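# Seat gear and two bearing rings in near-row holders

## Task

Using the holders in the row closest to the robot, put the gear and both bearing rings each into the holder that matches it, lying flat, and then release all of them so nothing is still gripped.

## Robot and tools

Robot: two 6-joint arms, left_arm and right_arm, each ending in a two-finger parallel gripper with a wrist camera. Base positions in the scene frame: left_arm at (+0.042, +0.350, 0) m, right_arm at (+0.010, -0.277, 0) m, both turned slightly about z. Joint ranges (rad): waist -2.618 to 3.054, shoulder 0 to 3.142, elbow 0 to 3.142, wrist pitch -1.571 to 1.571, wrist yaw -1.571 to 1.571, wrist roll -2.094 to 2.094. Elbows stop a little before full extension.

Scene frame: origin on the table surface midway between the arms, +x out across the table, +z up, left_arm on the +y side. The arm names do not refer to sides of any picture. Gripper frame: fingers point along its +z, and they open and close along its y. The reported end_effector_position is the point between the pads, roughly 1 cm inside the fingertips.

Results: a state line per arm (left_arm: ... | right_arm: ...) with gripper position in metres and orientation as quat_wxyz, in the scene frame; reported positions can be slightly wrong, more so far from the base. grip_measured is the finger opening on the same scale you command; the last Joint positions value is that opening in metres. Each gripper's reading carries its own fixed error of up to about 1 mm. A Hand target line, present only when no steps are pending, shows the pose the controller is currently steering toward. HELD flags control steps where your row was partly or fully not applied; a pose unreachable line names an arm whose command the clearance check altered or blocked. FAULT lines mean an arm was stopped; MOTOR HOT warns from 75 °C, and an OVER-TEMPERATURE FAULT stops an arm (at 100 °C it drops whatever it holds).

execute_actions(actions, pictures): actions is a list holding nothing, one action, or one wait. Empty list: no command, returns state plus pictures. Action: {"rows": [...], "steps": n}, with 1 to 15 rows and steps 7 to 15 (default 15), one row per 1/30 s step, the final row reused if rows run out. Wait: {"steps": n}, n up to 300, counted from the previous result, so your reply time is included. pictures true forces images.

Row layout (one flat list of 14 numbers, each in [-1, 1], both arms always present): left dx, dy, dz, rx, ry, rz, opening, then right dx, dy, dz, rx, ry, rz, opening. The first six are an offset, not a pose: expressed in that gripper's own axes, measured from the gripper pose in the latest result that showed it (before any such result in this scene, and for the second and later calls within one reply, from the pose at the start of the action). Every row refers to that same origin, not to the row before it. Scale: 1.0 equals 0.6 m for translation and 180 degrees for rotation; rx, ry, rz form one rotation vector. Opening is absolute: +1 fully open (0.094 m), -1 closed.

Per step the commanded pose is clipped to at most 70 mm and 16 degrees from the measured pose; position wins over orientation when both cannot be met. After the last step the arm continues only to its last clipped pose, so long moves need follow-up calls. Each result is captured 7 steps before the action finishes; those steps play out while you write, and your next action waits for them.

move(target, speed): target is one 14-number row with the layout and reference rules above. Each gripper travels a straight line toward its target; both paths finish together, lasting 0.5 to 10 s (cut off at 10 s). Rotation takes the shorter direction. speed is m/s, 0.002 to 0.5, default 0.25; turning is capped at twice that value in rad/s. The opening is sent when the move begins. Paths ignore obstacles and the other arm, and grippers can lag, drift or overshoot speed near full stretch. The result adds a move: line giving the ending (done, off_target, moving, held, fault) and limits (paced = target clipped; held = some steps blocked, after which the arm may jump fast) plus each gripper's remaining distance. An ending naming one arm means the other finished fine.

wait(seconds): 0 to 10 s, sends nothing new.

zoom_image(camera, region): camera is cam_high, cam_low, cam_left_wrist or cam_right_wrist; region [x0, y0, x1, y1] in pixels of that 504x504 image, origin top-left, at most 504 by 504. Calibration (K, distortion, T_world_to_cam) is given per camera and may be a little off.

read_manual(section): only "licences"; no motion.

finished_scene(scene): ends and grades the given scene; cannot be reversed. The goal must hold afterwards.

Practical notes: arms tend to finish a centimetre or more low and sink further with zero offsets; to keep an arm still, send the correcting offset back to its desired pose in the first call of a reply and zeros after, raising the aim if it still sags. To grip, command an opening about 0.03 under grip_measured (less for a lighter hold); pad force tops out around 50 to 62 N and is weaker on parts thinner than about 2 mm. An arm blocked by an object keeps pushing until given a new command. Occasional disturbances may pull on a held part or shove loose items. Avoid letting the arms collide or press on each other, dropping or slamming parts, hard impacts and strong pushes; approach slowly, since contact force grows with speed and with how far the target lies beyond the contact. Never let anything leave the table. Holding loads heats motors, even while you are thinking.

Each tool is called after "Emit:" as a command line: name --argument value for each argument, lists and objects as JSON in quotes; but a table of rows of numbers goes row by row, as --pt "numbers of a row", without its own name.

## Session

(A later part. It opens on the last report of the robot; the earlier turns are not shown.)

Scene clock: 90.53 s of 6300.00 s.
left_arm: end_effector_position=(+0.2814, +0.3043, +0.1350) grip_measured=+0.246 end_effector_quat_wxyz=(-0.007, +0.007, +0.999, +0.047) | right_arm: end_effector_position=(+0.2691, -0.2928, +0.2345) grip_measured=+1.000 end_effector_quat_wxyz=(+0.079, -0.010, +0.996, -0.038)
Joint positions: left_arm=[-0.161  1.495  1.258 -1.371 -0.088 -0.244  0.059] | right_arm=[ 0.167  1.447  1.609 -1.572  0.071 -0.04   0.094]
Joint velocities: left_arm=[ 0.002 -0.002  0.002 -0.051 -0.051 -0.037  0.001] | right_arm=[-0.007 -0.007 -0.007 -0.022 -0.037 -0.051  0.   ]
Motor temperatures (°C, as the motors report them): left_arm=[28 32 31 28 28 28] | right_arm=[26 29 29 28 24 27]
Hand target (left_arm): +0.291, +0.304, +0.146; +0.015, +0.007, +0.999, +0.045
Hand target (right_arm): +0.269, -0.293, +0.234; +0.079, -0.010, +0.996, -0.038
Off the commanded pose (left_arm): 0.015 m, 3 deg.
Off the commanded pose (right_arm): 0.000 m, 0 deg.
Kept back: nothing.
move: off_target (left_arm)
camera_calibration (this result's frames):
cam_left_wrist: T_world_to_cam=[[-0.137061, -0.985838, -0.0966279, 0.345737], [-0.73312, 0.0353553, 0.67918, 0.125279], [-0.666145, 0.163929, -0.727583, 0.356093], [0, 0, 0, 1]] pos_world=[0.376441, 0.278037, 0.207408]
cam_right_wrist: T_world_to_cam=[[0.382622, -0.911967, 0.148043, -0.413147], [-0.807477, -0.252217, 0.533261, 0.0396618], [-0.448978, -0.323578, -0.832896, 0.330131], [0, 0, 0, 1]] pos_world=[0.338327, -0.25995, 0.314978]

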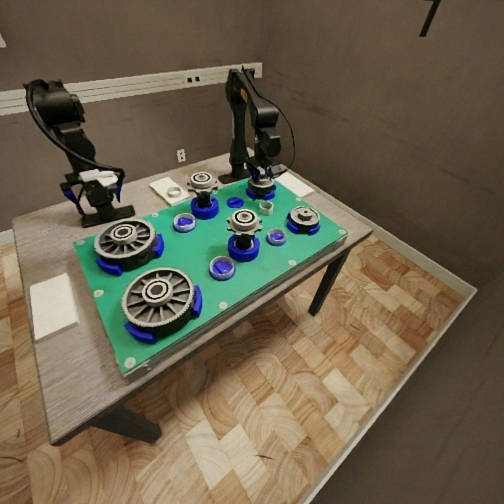

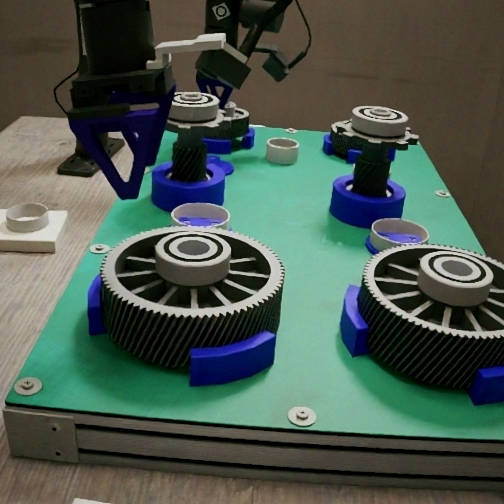

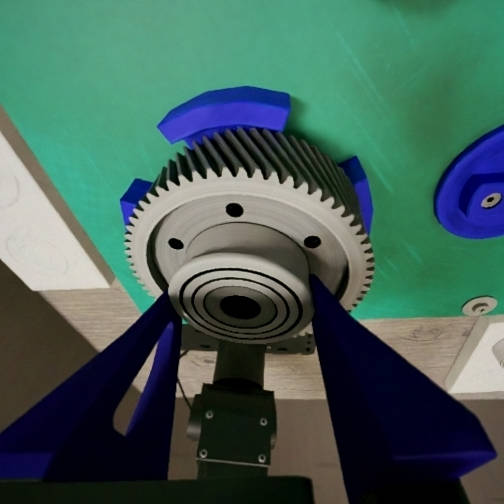

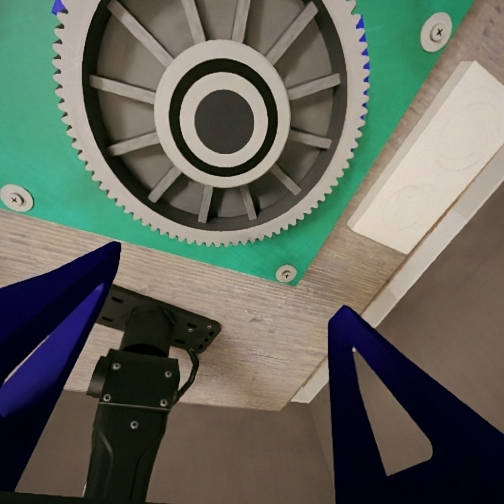

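Emit:
move --target '[-0.028,0.006,-0.012,0,-0.012,0,0.15,0,0,0,0,0,0,1]' --speed 0.01

Scene clock: 92.87 s of 6300.00 s.
left_arm: end_effector_position=(+0.2813, +0.3048, +0.1346) grip_measured=+0.246 end_effector_quat_wxyz=(-0.018, +0.007, +0.999, +0.042) | right_arm: end_effector_position=(+0.2691, -0.2928, +0.2345) grip_measured=+1.000 end_effector_quat_wxyz=(+0.079, -0.010, +0.996, -0.038)
Joint positions: left_arm=[-0.149  1.512  1.272 -1.386 -0.074 -0.232  0.059] | right_arm=[ 0.167  1.447  1.609 -1.572  0.071 -0.04   0.094]
Joint velocities: left_arm=[ 0.002  0.002  0.022  0.007 -0.022 -0.081  0.001] | right_arm=[-0.002  0.007  0.007  0.051  0.066 -0.022  0.   ]
Motor temperatures (°C, as the motors report them): left_arm=[28 32 31 28 28 28] | right_arm=[26 29 29 28 24 27]
Hand target (left_arm): +0.297, +0.307, +0.143; +0.011, +0.008, +0.999, +0.047
Hand target (right_arm): +0.269, -0.293, +0.234; +0.079, -0.010, +0.996, -0.038
Off the commanded pose (left_arm): 0.019 m, 3 deg.
Off the commanded pose (right_arm): 0.000 m, 0 deg.
Kept back: nothing.
move: off_target (left_arm)
camera_calibration (this result's frames):
cam_left_wrist: T_world_to_cam=[[-0.137994, -0.986875, -0.0838822, 0.345056], [-0.717753, 0.0412829, 0.695073, 0.117238], [-0.682487, 0.156122, -0.714029, 0.360765], [0, 0, 0, 1]] pos_world=[0.37798, 0.279364, 0.205052]
cam_right_wrist: T_world_to_cam=[[0.382622, -0.911967, 0.148043, -0.413147], [-0.807477, -0.252217, 0.533261, 0.0396618], [-0.448978, -0.323578, -0.832896, 0.330131], [0, 0, 0, 1]] pos_world=[0.338327, -0.25995, 0.314978]

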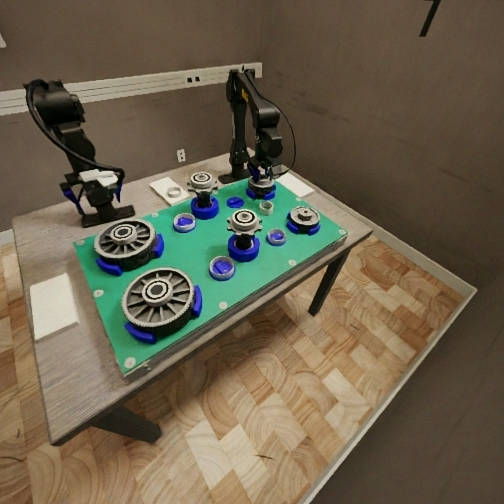

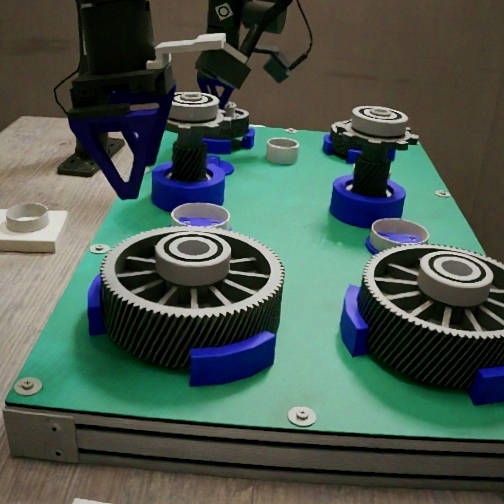

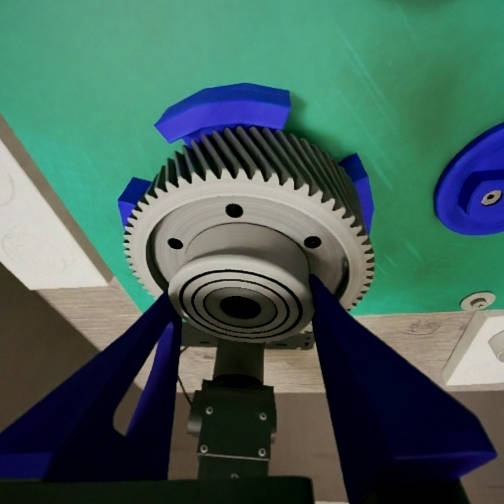

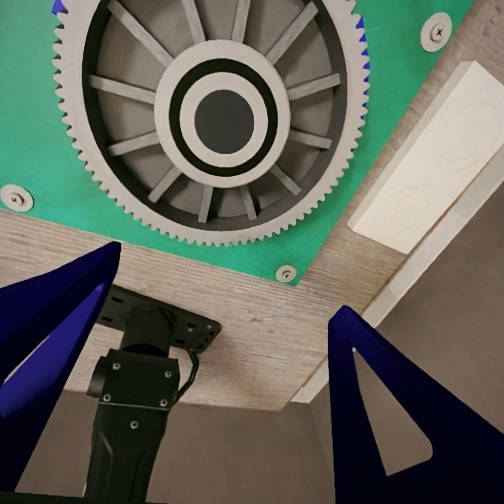

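Release and inspect from above.

Emit:
move --target '[0,0,0,0,0,0,0.7,0,0,0,0,0,0,1]'

Emit:
move --target '[0.08,0,-0.09,0.027,0.03,0,0.7,0,0,0,0,0,0,1]'

Scene clock: 93.80 s of 6300.00 s.
left_arm: end_effector_position=(+0.2815, +0.3061, +0.1346) grip_measured=+0.698 end_effector_quat_wxyz=(-0.018, +0.007, +0.999, +0.045) | right_arm: end_effector_position=(+0.2691, -0.2928, +0.2345) grip_measured=+1.000 end_effector_quat_wxyz=(+0.079, -0.010, +0.996, -0.038)
Joint positions: left_arm=[-0.147  1.512  1.272 -1.386 -0.079 -0.232  0.08 ] | right_arm=[ 0.167  1.447  1.609 -1.572  0.071 -0.04   0.094]
Joint velocities: left_arm=[-0.002 -0.032  0.002  0.022  0.022  0.037 -0.001] | right_arm=[ 0.002 -0.007 -0.012 -0.007  0.037 -0.007  0.   ]
Motor temperatures (°C, as the motors report them): left_arm=[28 32 31 28 28 28] | right_arm=[26 29 29 28 24 27]
Hand target (left_arm): +0.281, +0.305, +0.135; -0.018, +0.007, +0.999, +0.042
Hand target (right_arm): +0.269, -0.293, +0.234; +0.079, -0.010, +0.996, -0.038
Off the commanded pose (left_arm): 0.001 m, 0 deg.
Off the commanded pose (right_arm): 0.000 m, 0 deg.
Kept back: nothing.
move: done
camera_calibration (this result's frames):
cam_left_wrist: T_world_to_cam=[[-0.136703, -0.986587, -0.0892051, 0.346647], [-0.718437, 0.0367412, 0.694622, 0.118923], [-0.682027, 0.159045, -0.713823, 0.359707], [0, 0, 0, 1]] pos_world=[0.378156, 0.280419, 0.205084]
cam_right_wrist: T_world_to_cam=[[0.382622, -0.911967, 0.148043, -0.413147], [-0.807477, -0.252217, 0.533261, 0.0396618], [-0.448978, -0.323578, -0.832896, 0.330131], [0, 0, 0, 1]] pos_world=[0.338327, -0.25995, 0.314978]

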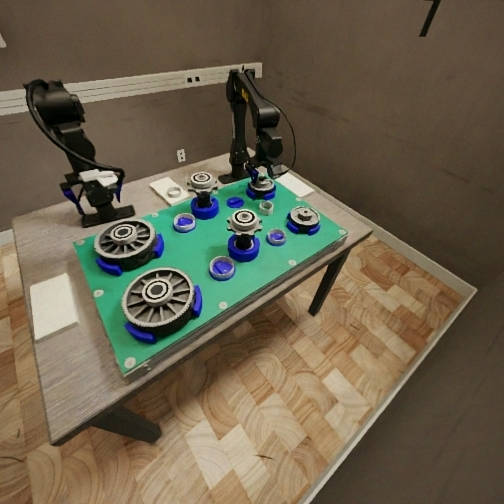

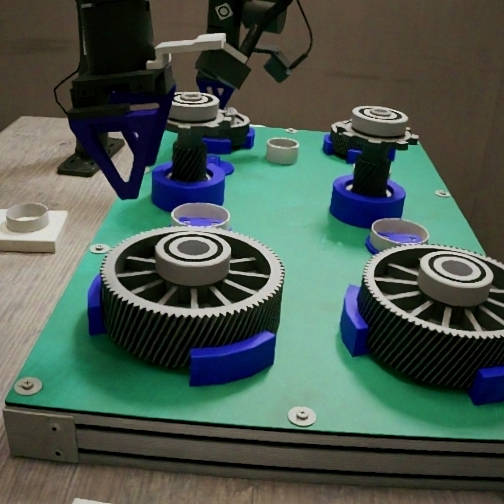

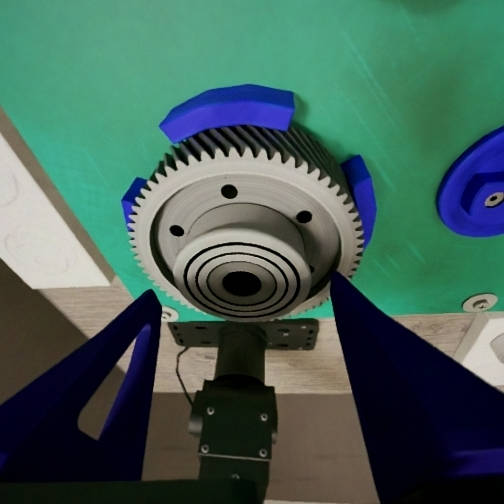

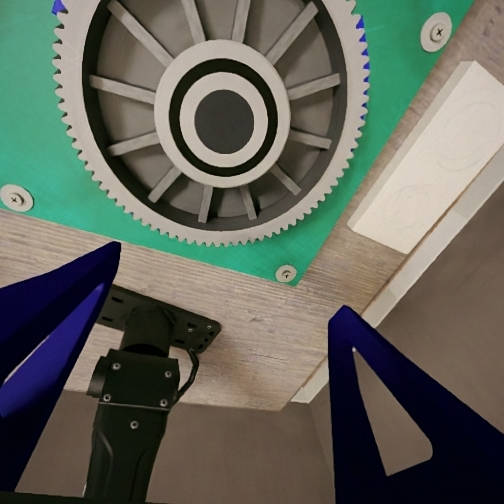

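Scene clock: 94.67 s of 6300.00 s.
left_arm: end_effector_position=(+0.2350, +0.3016, +0.1831) grip_measured=+0.698 end_effector_quat_wxyz=(-0.010, +0.004, +1.000, -0.005) | right_arm: end_effector_position=(+0.2691, -0.2928, +0.2345) grip_measured=+1.000 end_effector_quat_wxyz=(+0.079, -0.010, +0.996, -0.038)
Joint positions: left_arm=[-0.141  1.33   1.316 -1.573  0.015 -0.229  0.08 ] | right_arm=[ 0.167  1.447  1.609 -1.572  0.071 -0.04   0.094]
Joint velocities: left_arm=[ 0.007 -0.022  0.012  0.007 -0.007 -0.037 -0.001] | right_arm=[-0.007  0.002 -0.017  0.007 -0.095 -0.081  0.   ]
Motor temperatures (°C, as the motors report them): left_arm=[28 31 31 28 28 28] | right_arm=[26 29 29 28 24 27]
Hand target (left_arm): +0.235, +0.302, +0.188; -0.006, +0.003, +1.000, -0.011
Hand target (right_arm): +0.269, -0.293, +0.234; +0.079, -0.010, +0.996, -0.038
Off the commanded pose (left_arm): 0.007 m, 6 deg.
Off the commanded pose (right_arm): 0.000 m, 0 deg.
joint sent to its limit (left arm) — the command would take joint 4 (wrist pitch) past its lower limit, so that joint was sent only as far as its limit.
Kept back: nothing.
move: off_target (left_arm)
camera_calibration (this result's frames):
cam_left_wrist: T_world_to_cam=[[-0.12967, -0.991523, 0.00818009, 0.322145], [-0.7297, 0.101008, 0.676266, 0.0386317], [-0.67136, 0.0817223, -0.736612, 0.388239], [0, 0, 0, 1]] pos_world=[0.33061, 0.283784, 0.257221]
cam_right_wrist: T_world_to_cam=[[0.382622, -0.911967, 0.148043, -0.413147], [-0.807477, -0.252217, 0.533261, 0.0396618], [-0.448978, -0.323578, -0.832896, 0.330131], [0, 0, 0, 1]] pos_world=[0.338327, -0.25995, 0.314978]

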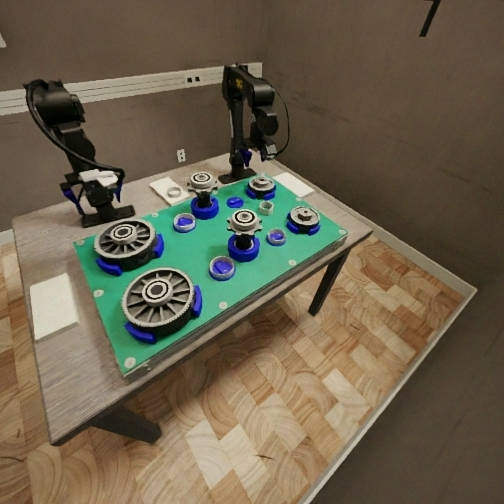

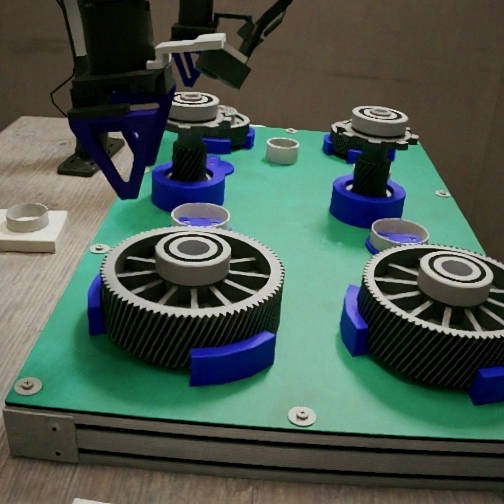

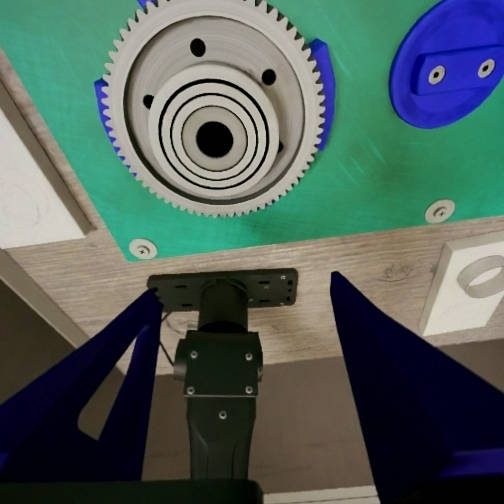

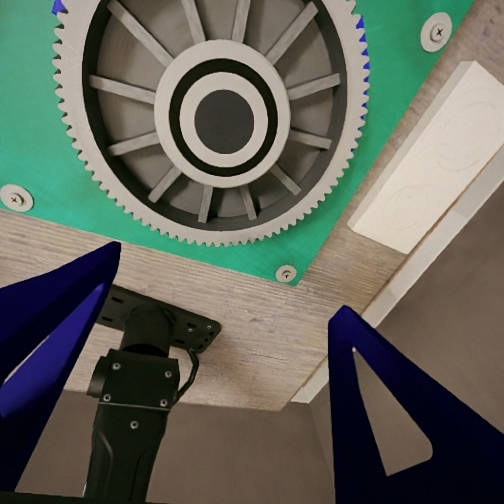

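Emit:
move --target '[0.325,-0.46,0.14,0,0,0.5,1,0,0,0,0,0,0,1]'

Emit:
zoom_image --camera "cam_high" --region '[150, 160, 330, 260]'

Scene clock: 98.57 s of 6300.00 s.
left_arm: end_effector_position=(+0.0470, +0.0378, +0.1048) grip_measured=+1.000 end_effector_quat_wxyz=(-0.009, +0.703, +0.711, +0.006) | right_arm: end_effector_position=(+0.2691, -0.2928, +0.2345) grip_measured=+1.000 end_effector_quat_wxyz=(+0.079, -0.010, +0.996, -0.038)
Joint positions: left_arm=[-1.461  1.749  1.408 -1.252  0.004  0.002  0.094] | right_arm=[ 0.167  1.447  1.609 -1.572  0.071 -0.04   0.094]
Joint velocities: left_arm=[-0.002 -0.022  0.007 -0.022  0.007 -0.066  0.   ] | right_arm=[ 0.002 -0.007 -0.017 -0.066 -0.051 -0.007  0.   ]
Motor temperatures (°C, as the motors report them): left_arm=[28 31 31 28 28 28] | right_arm=[26 29 29 28 24 27]
Hand target (left_arm): +0.046, +0.027, +0.110; +0.006, +0.710, +0.705, -0.005
Hand target (right_arm): +0.269, -0.293, +0.234; +0.079, -0.010, +0.996, -0.038
Off the commanded pose (left_arm): 0.016 m, 2 deg.
Off the commanded pose (right_arm): 0.000 m, 0 deg.
Kept back: nothing.
move: off_target (left_arm)
camera_calibration (this result's frames):
cam_left_wrist: T_world_to_cam=[[-0.993903, 0.110237, 0.00206608, 0.0364672], [0.0823598, 0.729842, 0.678637, -0.0810866], [0.073303, 0.674669, -0.734471, 0.168308], [0, 0, 0, 1]] pos_world=[0.0305857, -0.0583916, 0.17857]
cam_right_wrist: T_world_to_cam=[[0.382622, -0.911967, 0.148043, -0.413147], [-0.807477, -0.252217, 0.533261, 0.0396618], [-0.448978, -0.323578, -0.832896, 0.330131], [0, 0, 0, 1]] pos_world=[0.338327, -0.25995, 0.314978]

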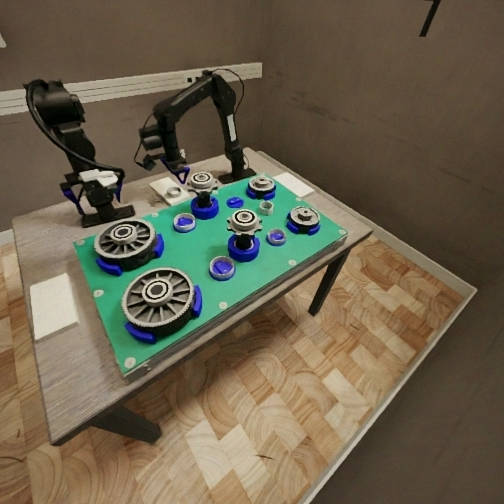

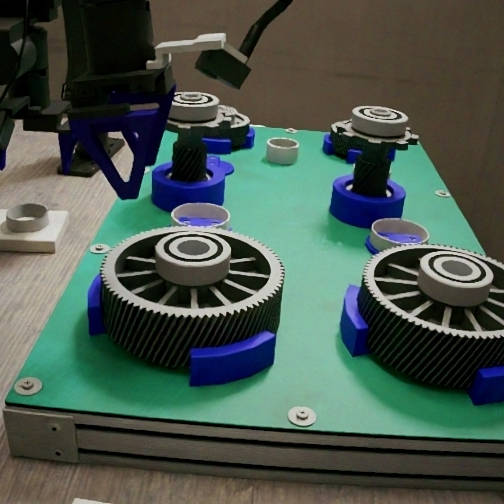

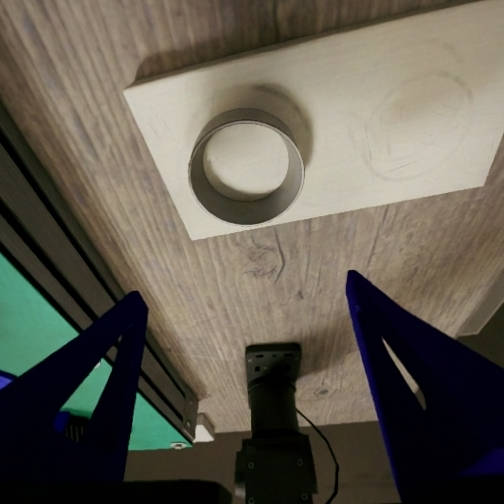

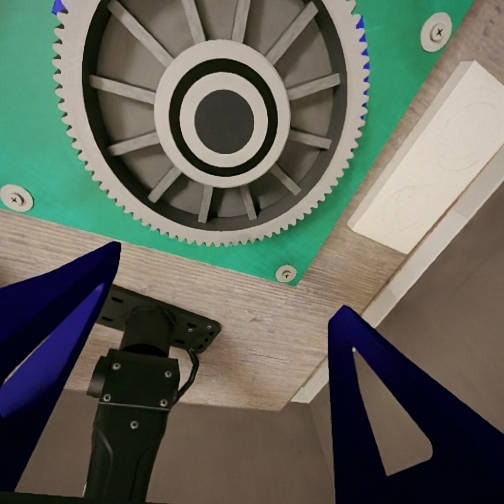

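Region (150, 160, 330, 260) of cam_high's 504x504 image, scaled by 2.800, with more detail than that image has.

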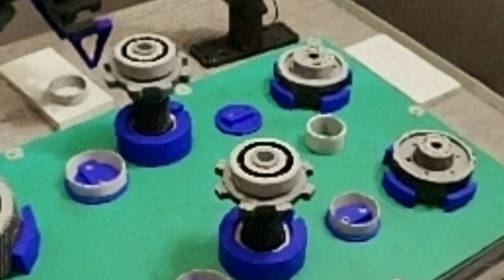

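Emit:
move --target '[-0.056,-0.012,0.05,0,0,0,1,0,0,0,0,0,0,1]' --speed 0.1

Emit:
move --target '[0,0,0.066,0,0,0,1,0,0,0,0,0,0,1]' --speed 0.06

Scene clock: 99.70 s of 6300.00 s.
left_arm: end_effector_position=(+0.0431, +0.0170, +0.0700) grip_measured=+1.000 end_effector_quat_wxyz=(-0.024, +0.703, +0.711, +0.022) | right_arm: end_effector_position=(+0.2691, -0.2928, +0.2345) grip_measured=+1.000 end_effector_quat_wxyz=(+0.079, -0.010, +0.996, -0.038)
Joint positions: left_arm=[-1.474  1.887  1.441 -1.189  0.004 -0.01   0.094] | right_arm=[ 0.167  1.447  1.609 -1.572  0.071 -0.04   0.094]
Joint velocities: left_arm=[-0.002  0.002 -0.002 -0.051  0.081 -0.007  0.   ] | right_arm=[-0.012  0.007  0.012 -0.022 -0.007  0.051  0.   ]
Motor temperatures (°C, as the motors report them): left_arm=[28 31 31 28 28 28] | right_arm=[26 29 29 28 24 27]
Hand target (left_arm): +0.040, +0.005, +0.075; -0.009, +0.703, +0.711, +0.006
Hand target (right_arm): +0.269, -0.293, +0.234; +0.079, -0.010, +0.996, -0.038
Off the commanded pose (left_arm): 0.013 m, 2 deg.
Off the commanded pose (right_arm): 0.000 m, 0 deg.
Kept back: nothing.
move: off_target (left_arm)
camera_calibration (this result's frames):
cam_left_wrist: T_world_to_cam=[[-0.993819, 0.110818, 0.00661473, 0.0346236], [0.0827858, 0.70009, 0.709239, -0.0436451], [0.0739656, 0.705403, -0.704937, 0.154433], [0, 0, 0, 1]] pos_world=[0.0266001, -0.0822185, 0.139591]
cam_right_wrist: T_world_to_cam=[[0.382622, -0.911967, 0.148043, -0.413147], [-0.807477, -0.252217, 0.533261, 0.0396618], [-0.448978, -0.323578, -0.832896, 0.330131], [0, 0, 0, 1]] pos_world=[0.338327, -0.25995, 0.314978]

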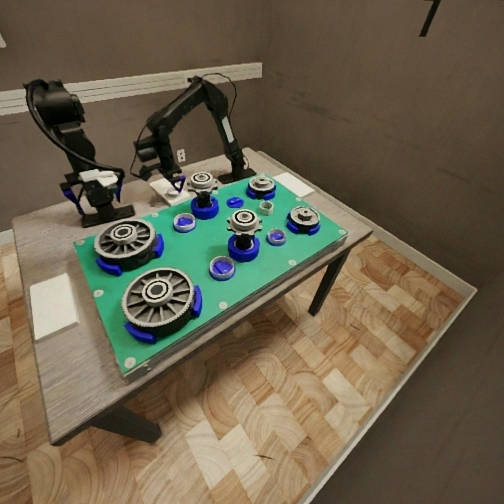

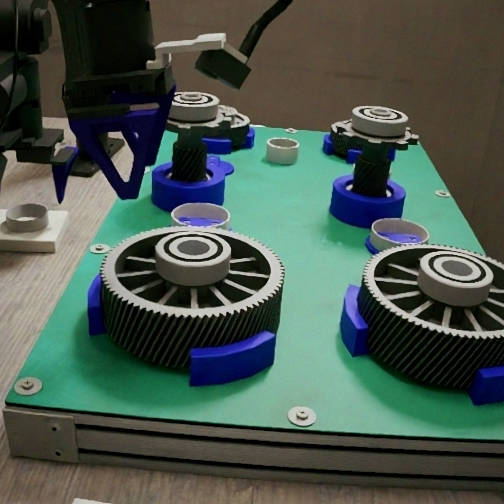

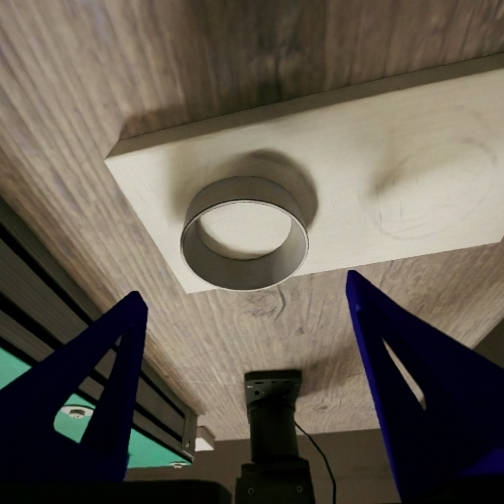

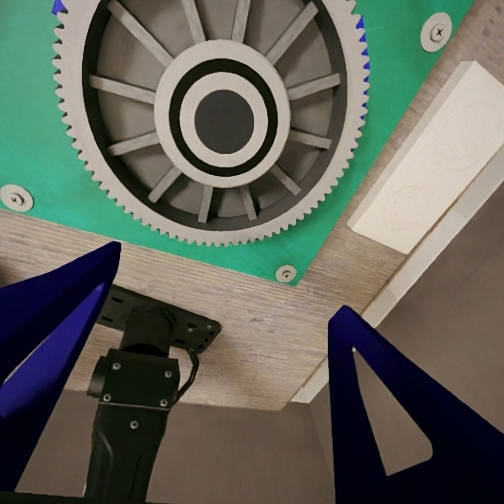

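Scene clock: 100.83 s of 6300.00 s.
left_arm: end_effector_position=(+0.0431, +0.0195, +0.0351) grip_measured=+1.000 end_effector_quat_wxyz=(-0.025, +0.703, +0.711, +0.023) | right_arm: end_effector_position=(+0.2691, -0.2928, +0.2345) grip_measured=+1.000 end_effector_quat_wxyz=(+0.079, -0.010, +0.996, -0.038)
Joint positions: left_arm=[-1.474  1.917  1.337 -1.059  0.004 -0.01   0.094] | right_arm=[ 0.167  1.447  1.609 -1.572  0.071 -0.04   0.094]
Joint velocities: left_arm=[ 0.007  0.017  0.017  0.051  0.007 -0.007  0.   ] | right_arm=[-0.017 -0.002 -0.007 -0.051  0.007  0.007  0.   ]
Motor temperatures (°C, as the motors report them): left_arm=[28 31 31 28 28 28] | right_arm=[26 29 29 28 24 27]
Hand target (left_arm): +0.042, +0.019, +0.031; -0.024, +0.703, +0.711, +0.022
Hand target (right_arm): +0.269, -0.293, +0.234; +0.079, -0.010, +0.996, -0.038
Off the commanded pose (left_arm): 0.005 m, 0 deg.
Off the commanded pose (right_arm): 0.000 m, 0 deg.
Kept back: nothing.
move: done
camera_calibration (this result's frames):
cam_left_wrist: T_world_to_cam=[[-0.993819, 0.110795, 0.00700017, 0.0345612], [0.0827894, 0.697651, 0.711638, -0.0206724], [0.073962, 0.707819, -0.702512, 0.127935], [0, 0, 0, 1]] pos_world=[0.0265967, -0.0799618, 0.104345]
cam_right_wrist: T_world_to_cam=[[0.382622, -0.911967, 0.148043, -0.413147], [-0.807477, -0.252217, 0.533261, 0.0396618], [-0.448978, -0.323578, -0.832896, 0.330131], [0, 0, 0, 1]] pos_world=[0.338327, -0.25995, 0.314978]

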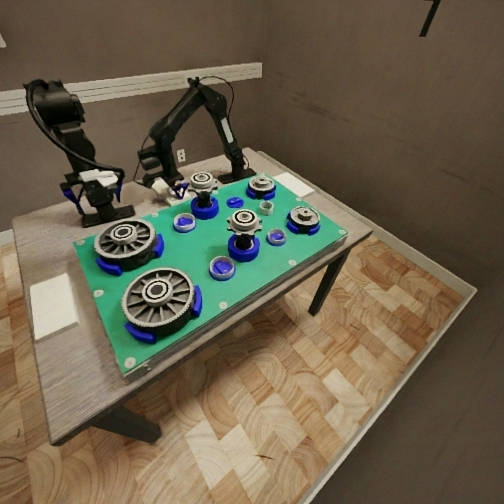

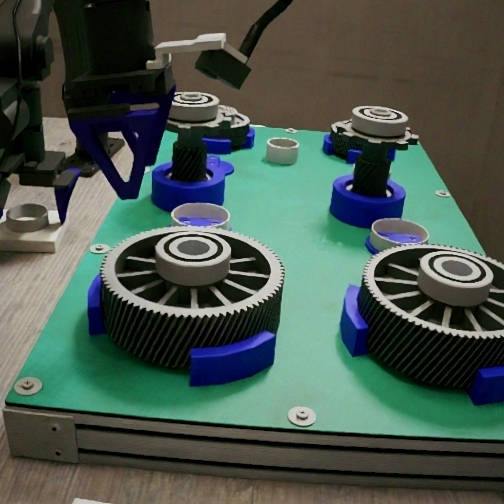

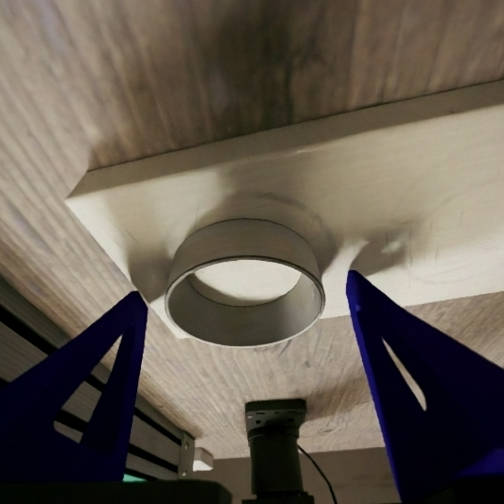

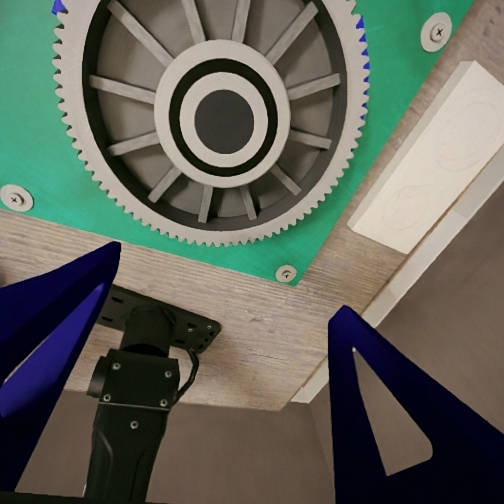

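Emit:
move --target '[-0.018,0,-0.004,0,-0.025,0,1,0,0,0,0,0,0,1]' --speed 0.05

Emit:
move --target '[0,0,-0.003,0,0,0,0.22,0,0,0,0,0,0,1]'

Emit:
move --target '[0.25,0.1,-0.19,0,0,-0.42,0.22,0,0,0,0,0,0,1]'

Scene clock: 102.20 s of 6300.00 s.
left_arm: end_effector_position=(+0.0431, +0.0103, +0.0342) grip_measured=+1.000 end_effector_quat_wxyz=(-0.007, +0.703, +0.711, +0.004) | right_arm: end_effector_position=(+0.2691, -0.2928, +0.2345) grip_measured=+1.000 end_effector_quat_wxyz=(+0.079, -0.010, +0.996, -0.038)
Joint positions: left_arm=[-1.474  1.904  1.318 -1.001  0.004 -0.01   0.094] | right_arm=[ 0.167  1.447  1.609 -1.572  0.071 -0.04   0.094]
Joint velocities: left_arm=[-0.007  0.012  0.007  0.007 -0.037  0.022  0.   ] | right_arm=[-0.002 -0.017 -0.002 -0.051  0.037  0.037  0.   ]
Motor temperatures (°C, as the motors report them): left_arm=[28 32 31 28 28 28] | right_arm=[26 29 29 28 24 27]
Hand target (left_arm): +0.043, +0.009, +0.037; +0.002, +0.703, +0.711, -0.005
Hand target (right_arm): +0.269, -0.293, +0.234; +0.079, -0.010, +0.996, -0.038
Off the commanded pose (left_arm): 0.003 m, 2 deg.
Off the commanded pose (right_arm): 0.000 m, 0 deg.
Kept back: nothing.
move: done
camera_calibration (this result's frames):
cam_left_wrist: T_world_to_cam=[[-0.993819, 0.111013, 0.000747594, 0.0358723], [0.0824835, 0.733873, 0.67426, -0.0127922], [0.0743031, 0.670154, -0.738493, 0.135419], [0, 0, 0, 1]] pos_world=[0.0266437, -0.0853458, 0.108604]
cam_right_wrist: T_world_to_cam=[[0.382622, -0.911967, 0.148043, -0.413147], [-0.807477, -0.252217, 0.533261, 0.0396618], [-0.448978, -0.323578, -0.832896, 0.330131], [0, 0, 0, 1]] pos_world=[0.338327, -0.25995, 0.314978]

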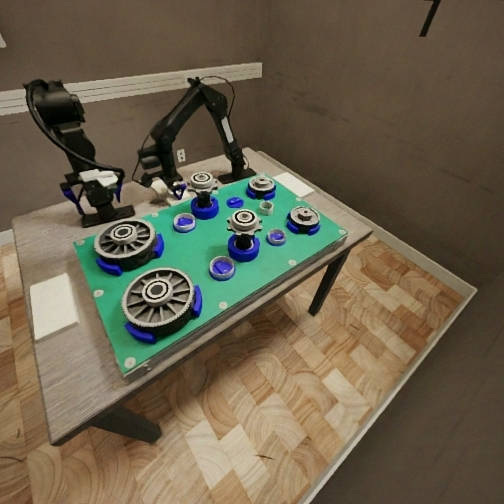

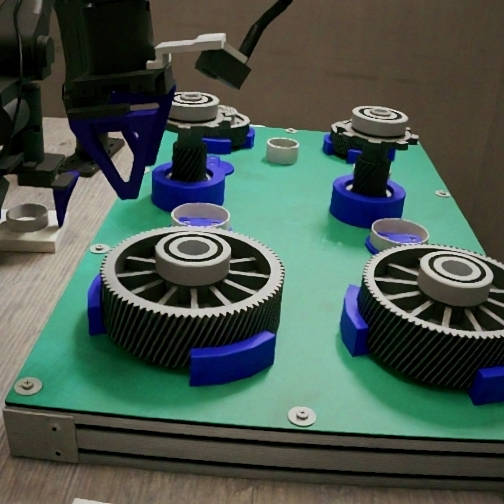

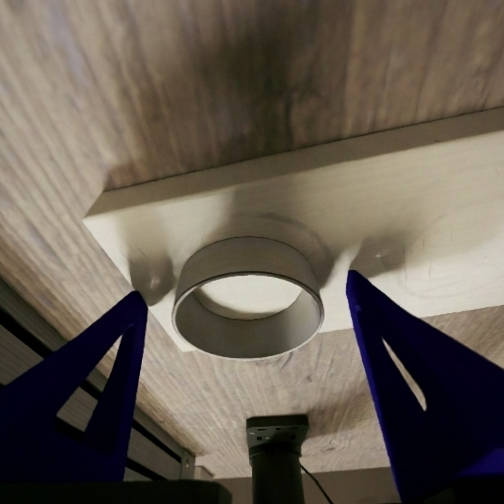

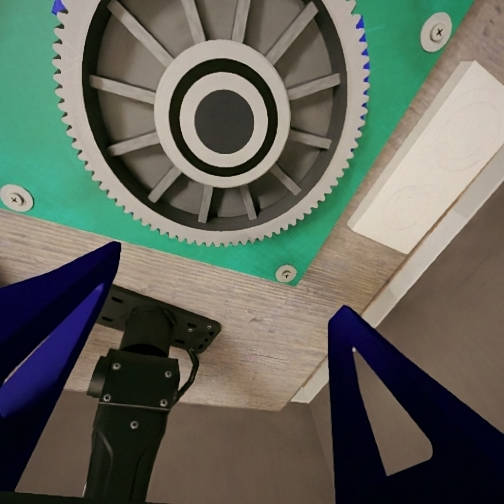

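Scene clock: 102.90 s of 6300.00 s.
left_arm: end_effector_position=(+0.0432, +0.0103, +0.0342) grip_measured=+0.295 end_effector_quat_wxyz=(-0.007, +0.703, +0.711, +0.004) | right_arm: end_effector_position=(+0.2691, -0.2928, +0.2345) grip_measured=+1.000 end_effector_quat_wxyz=(+0.079, -0.010, +0.996, -0.038)
Joint positions: left_arm=[-1.474  1.904  1.318 -1.001  0.003 -0.01   0.061] | right_arm=[ 0.167  1.447  1.609 -1.572  0.071 -0.04   0.094]
Joint velocities: left_arm=[-0.002  0.002  0.002  0.007 -0.022 -0.037 -0.   ] | right_arm=[ 0.007  0.012  0.002 -0.022  0.066 -0.051  0.   ]
Motor temperatures (°C, as the motors report them): left_arm=[28 32 31 28 28 28] | right_arm=[26 29 29 28 24 27]
Hand target (left_arm): +0.043, +0.010, +0.036; -0.007, +0.703, +0.711, +0.004
Hand target (right_arm): +0.269, -0.293, +0.234; +0.079, -0.010, +0.996, -0.038
Off the commanded pose (left_arm): 0.002 m, 0 deg.
Off the commanded pose (right_arm): 0.000 m, 0 deg.
Kept back: nothing.
move: done
camera_calibration (this result's frames):
cam_left_wrist: T_world_to_cam=[[-0.993818, 0.111019, 0.000368588, 0.0359528], [0.0822307, 0.733872, 0.674292, -0.0127878], [0.0745889, 0.670154, -0.738464, 0.1354], [0, 0, 0, 1]] pos_world=[0.0266827, -0.0853457, 0.108598]
cam_right_wrist: T_world_to_cam=[[0.382622, -0.911967, 0.148043, -0.413147], [-0.807477, -0.252217, 0.533261, 0.0396618], [-0.448978, -0.323578, -0.832896, 0.330131], [0, 0, 0, 1]] pos_world=[0.338327, -0.25995, 0.314978]

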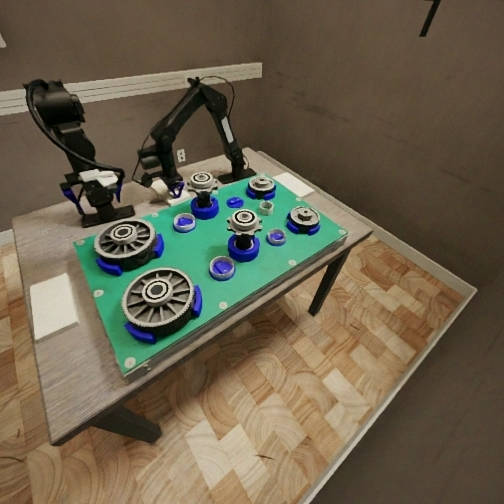

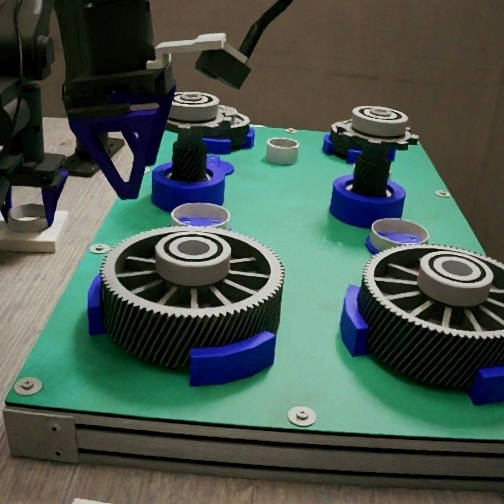

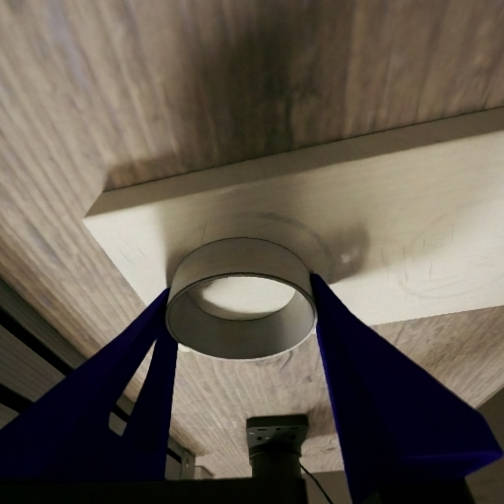

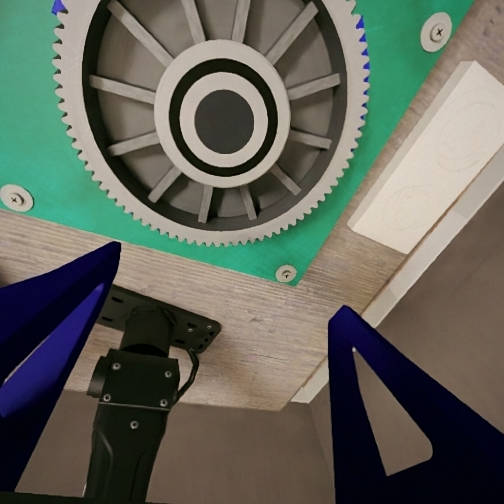

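Scene clock: 106.07 s of 6300.00 s.
left_arm: end_effector_position=(+0.0996, +0.1568, +0.1412) grip_measured=+0.295 end_effector_quat_wxyz=(-0.007, +0.131, +0.991, +0.012) | right_arm: end_effector_position=(+0.2691, -0.2928, +0.2345) grip_measured=+1.000 end_effector_quat_wxyz=(+0.079, -0.010, +0.996, -0.038)
Joint positions: left_arm=[-1.188  1.328  1.146 -1.417  0.004 -1.021  0.061] | right_arm=[ 0.167  1.447  1.609 -1.572  0.071 -0.04   0.094]
Joint velocities: left_arm=[ 0.017  0.002  0.012  0.007 -0.051  0.037 -0.   ] | right_arm=[-0.002 -0.012  0.002  0.007  0.081 -0.022  0.   ]
Motor temperatures (°C, as the motors report them): left_arm=[28 32 30 28 28 28] | right_arm=[26 29 29 28 24 27]
Hand target (left_arm): +0.101, +0.161, +0.146; -0.005, +0.120, +0.993, +0.009
Hand target (right_arm): +0.269, -0.293, +0.234; +0.079, -0.010, +0.996, -0.038
Off the commanded pose (left_arm): 0.010 m, 1 deg.
Off the commanded pose (right_arm): 0.000 m, 0 deg.
Kept back: nothing.
move: done
camera_calibration (this result's frames):
cam_left_wrist: T_world_to_cam=[[-0.37534, -0.926565, -0.0244234, 0.180334], [-0.687569, 0.260661, 0.67772, -0.0466588], [-0.621586, 0.271168, -0.734914, 0.243469], [0, 0, 0, 1]] pos_world=[0.186942, 0.113233, 0.214955]
cam_right_wrist: T_world_to_cam=[[0.382622, -0.911967, 0.148043, -0.413147], [-0.807477, -0.252217, 0.533261, 0.0396618], [-0.448978, -0.323578, -0.832896, 0.330131], [0, 0, 0, 1]] pos_world=[0.338327, -0.25995, 0.314978]

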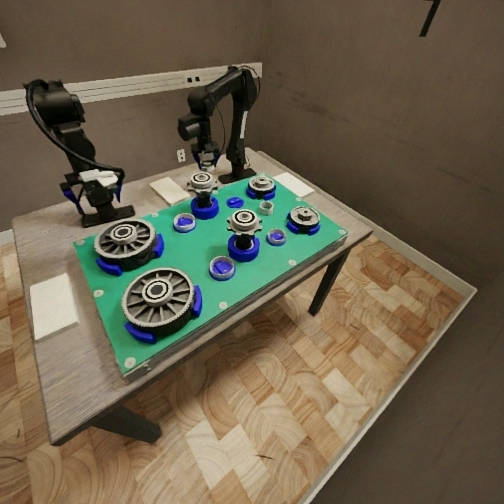

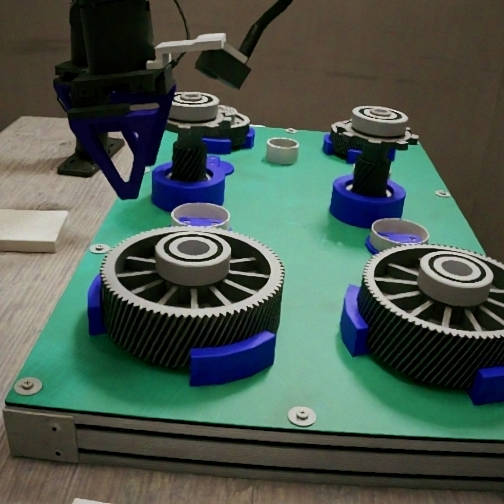

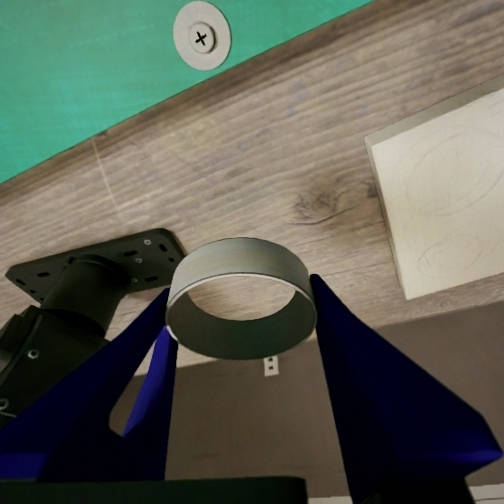

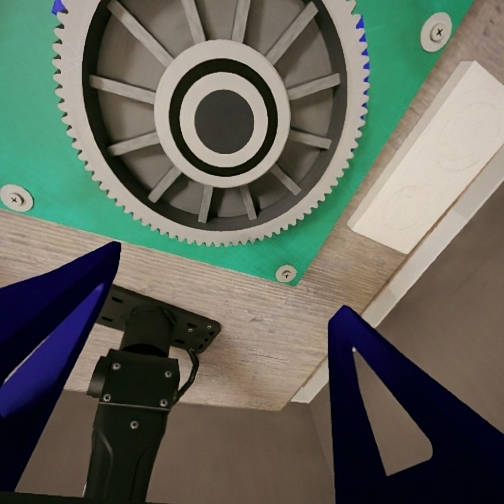

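Emit:
move --target '[-0.304,0.115,0.05,0,0,-0.49,0.22,0,0,0,0,0,0,1]'

Scene clock: 109.90 s of 6300.00 s.
left_arm: end_effector_position=(+0.2788, +0.1774, +0.1032) grip_measured=+0.295 end_effector_quat_wxyz=(-0.012, -0.588, +0.809, +0.029) | right_arm: end_effector_position=(+0.2691, -0.2928, +0.2345) grip_measured=+1.000 end_effector_quat_wxyz=(+0.079, -0.010, +0.996, -0.038)
Joint positions: left_arm=[-0.535  1.714  1.359 -1.278  0.004 -1.887  0.061] | right_arm=[ 0.167  1.447  1.609 -1.572  0.071 -0.04   0.094]
Joint velocities: left_arm=[-0.007  0.017 -0.017  0.007  0.051 -0.037  0.002] | right_arm=[-0.002 -0.007 -0.002 -0.022 -0.037  0.022  0.   ]
Motor temperatures (°C, as the motors report them): left_arm=[28 31 31 28 28 28] | right_arm=[26 29 29 28 24 27]
Hand target (left_arm): +0.288, +0.176, +0.109; -0.000, -0.596, +0.803, +0.018
Hand target (right_arm): +0.269, -0.293, +0.234; +0.079, -0.010, +0.996, -0.038
Off the commanded pose (left_arm): 0.016 m, 3 deg.
Off the commanded pose (right_arm): 0.000 m, 0 deg.
Kept back: nothing.
move: off_target (left_arm)
camera_calibration (this result's frames):
cam_left_wrist: T_world_to_cam=[[0.904471, -0.421391, -0.0660396, -0.176443], [-0.279004, -0.701608, 0.65567, 0.155986], [-0.322627, -0.57461, -0.752154, 0.389782], [0, 0, 0, 1]] pos_world=[0.328863, 0.259062, 0.179248]
cam_right_wrist: T_world_to_cam=[[0.382622, -0.911967, 0.148043, -0.413147], [-0.807477, -0.252217, 0.533261, 0.0396618], [-0.448978, -0.323578, -0.832896, 0.330131], [0, 0, 0, 1]] pos_world=[0.338327, -0.25995, 0.314978]

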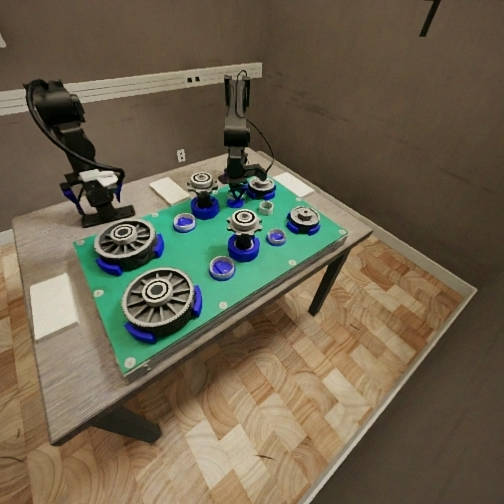

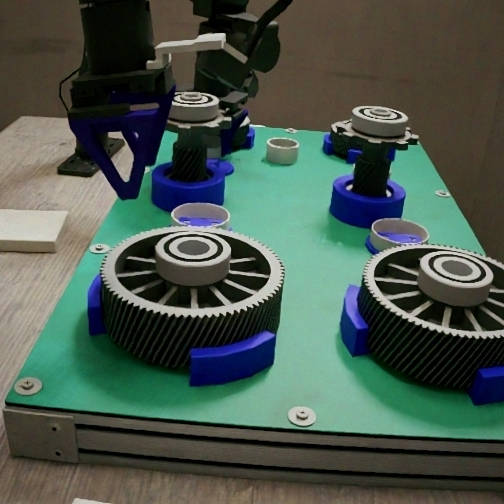

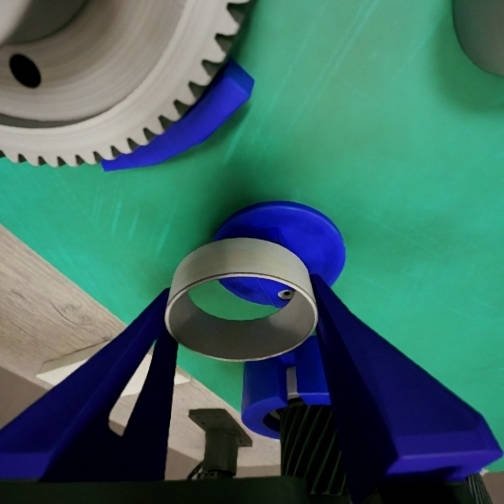

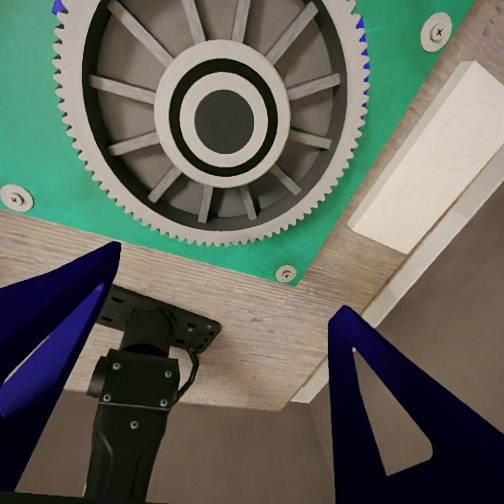

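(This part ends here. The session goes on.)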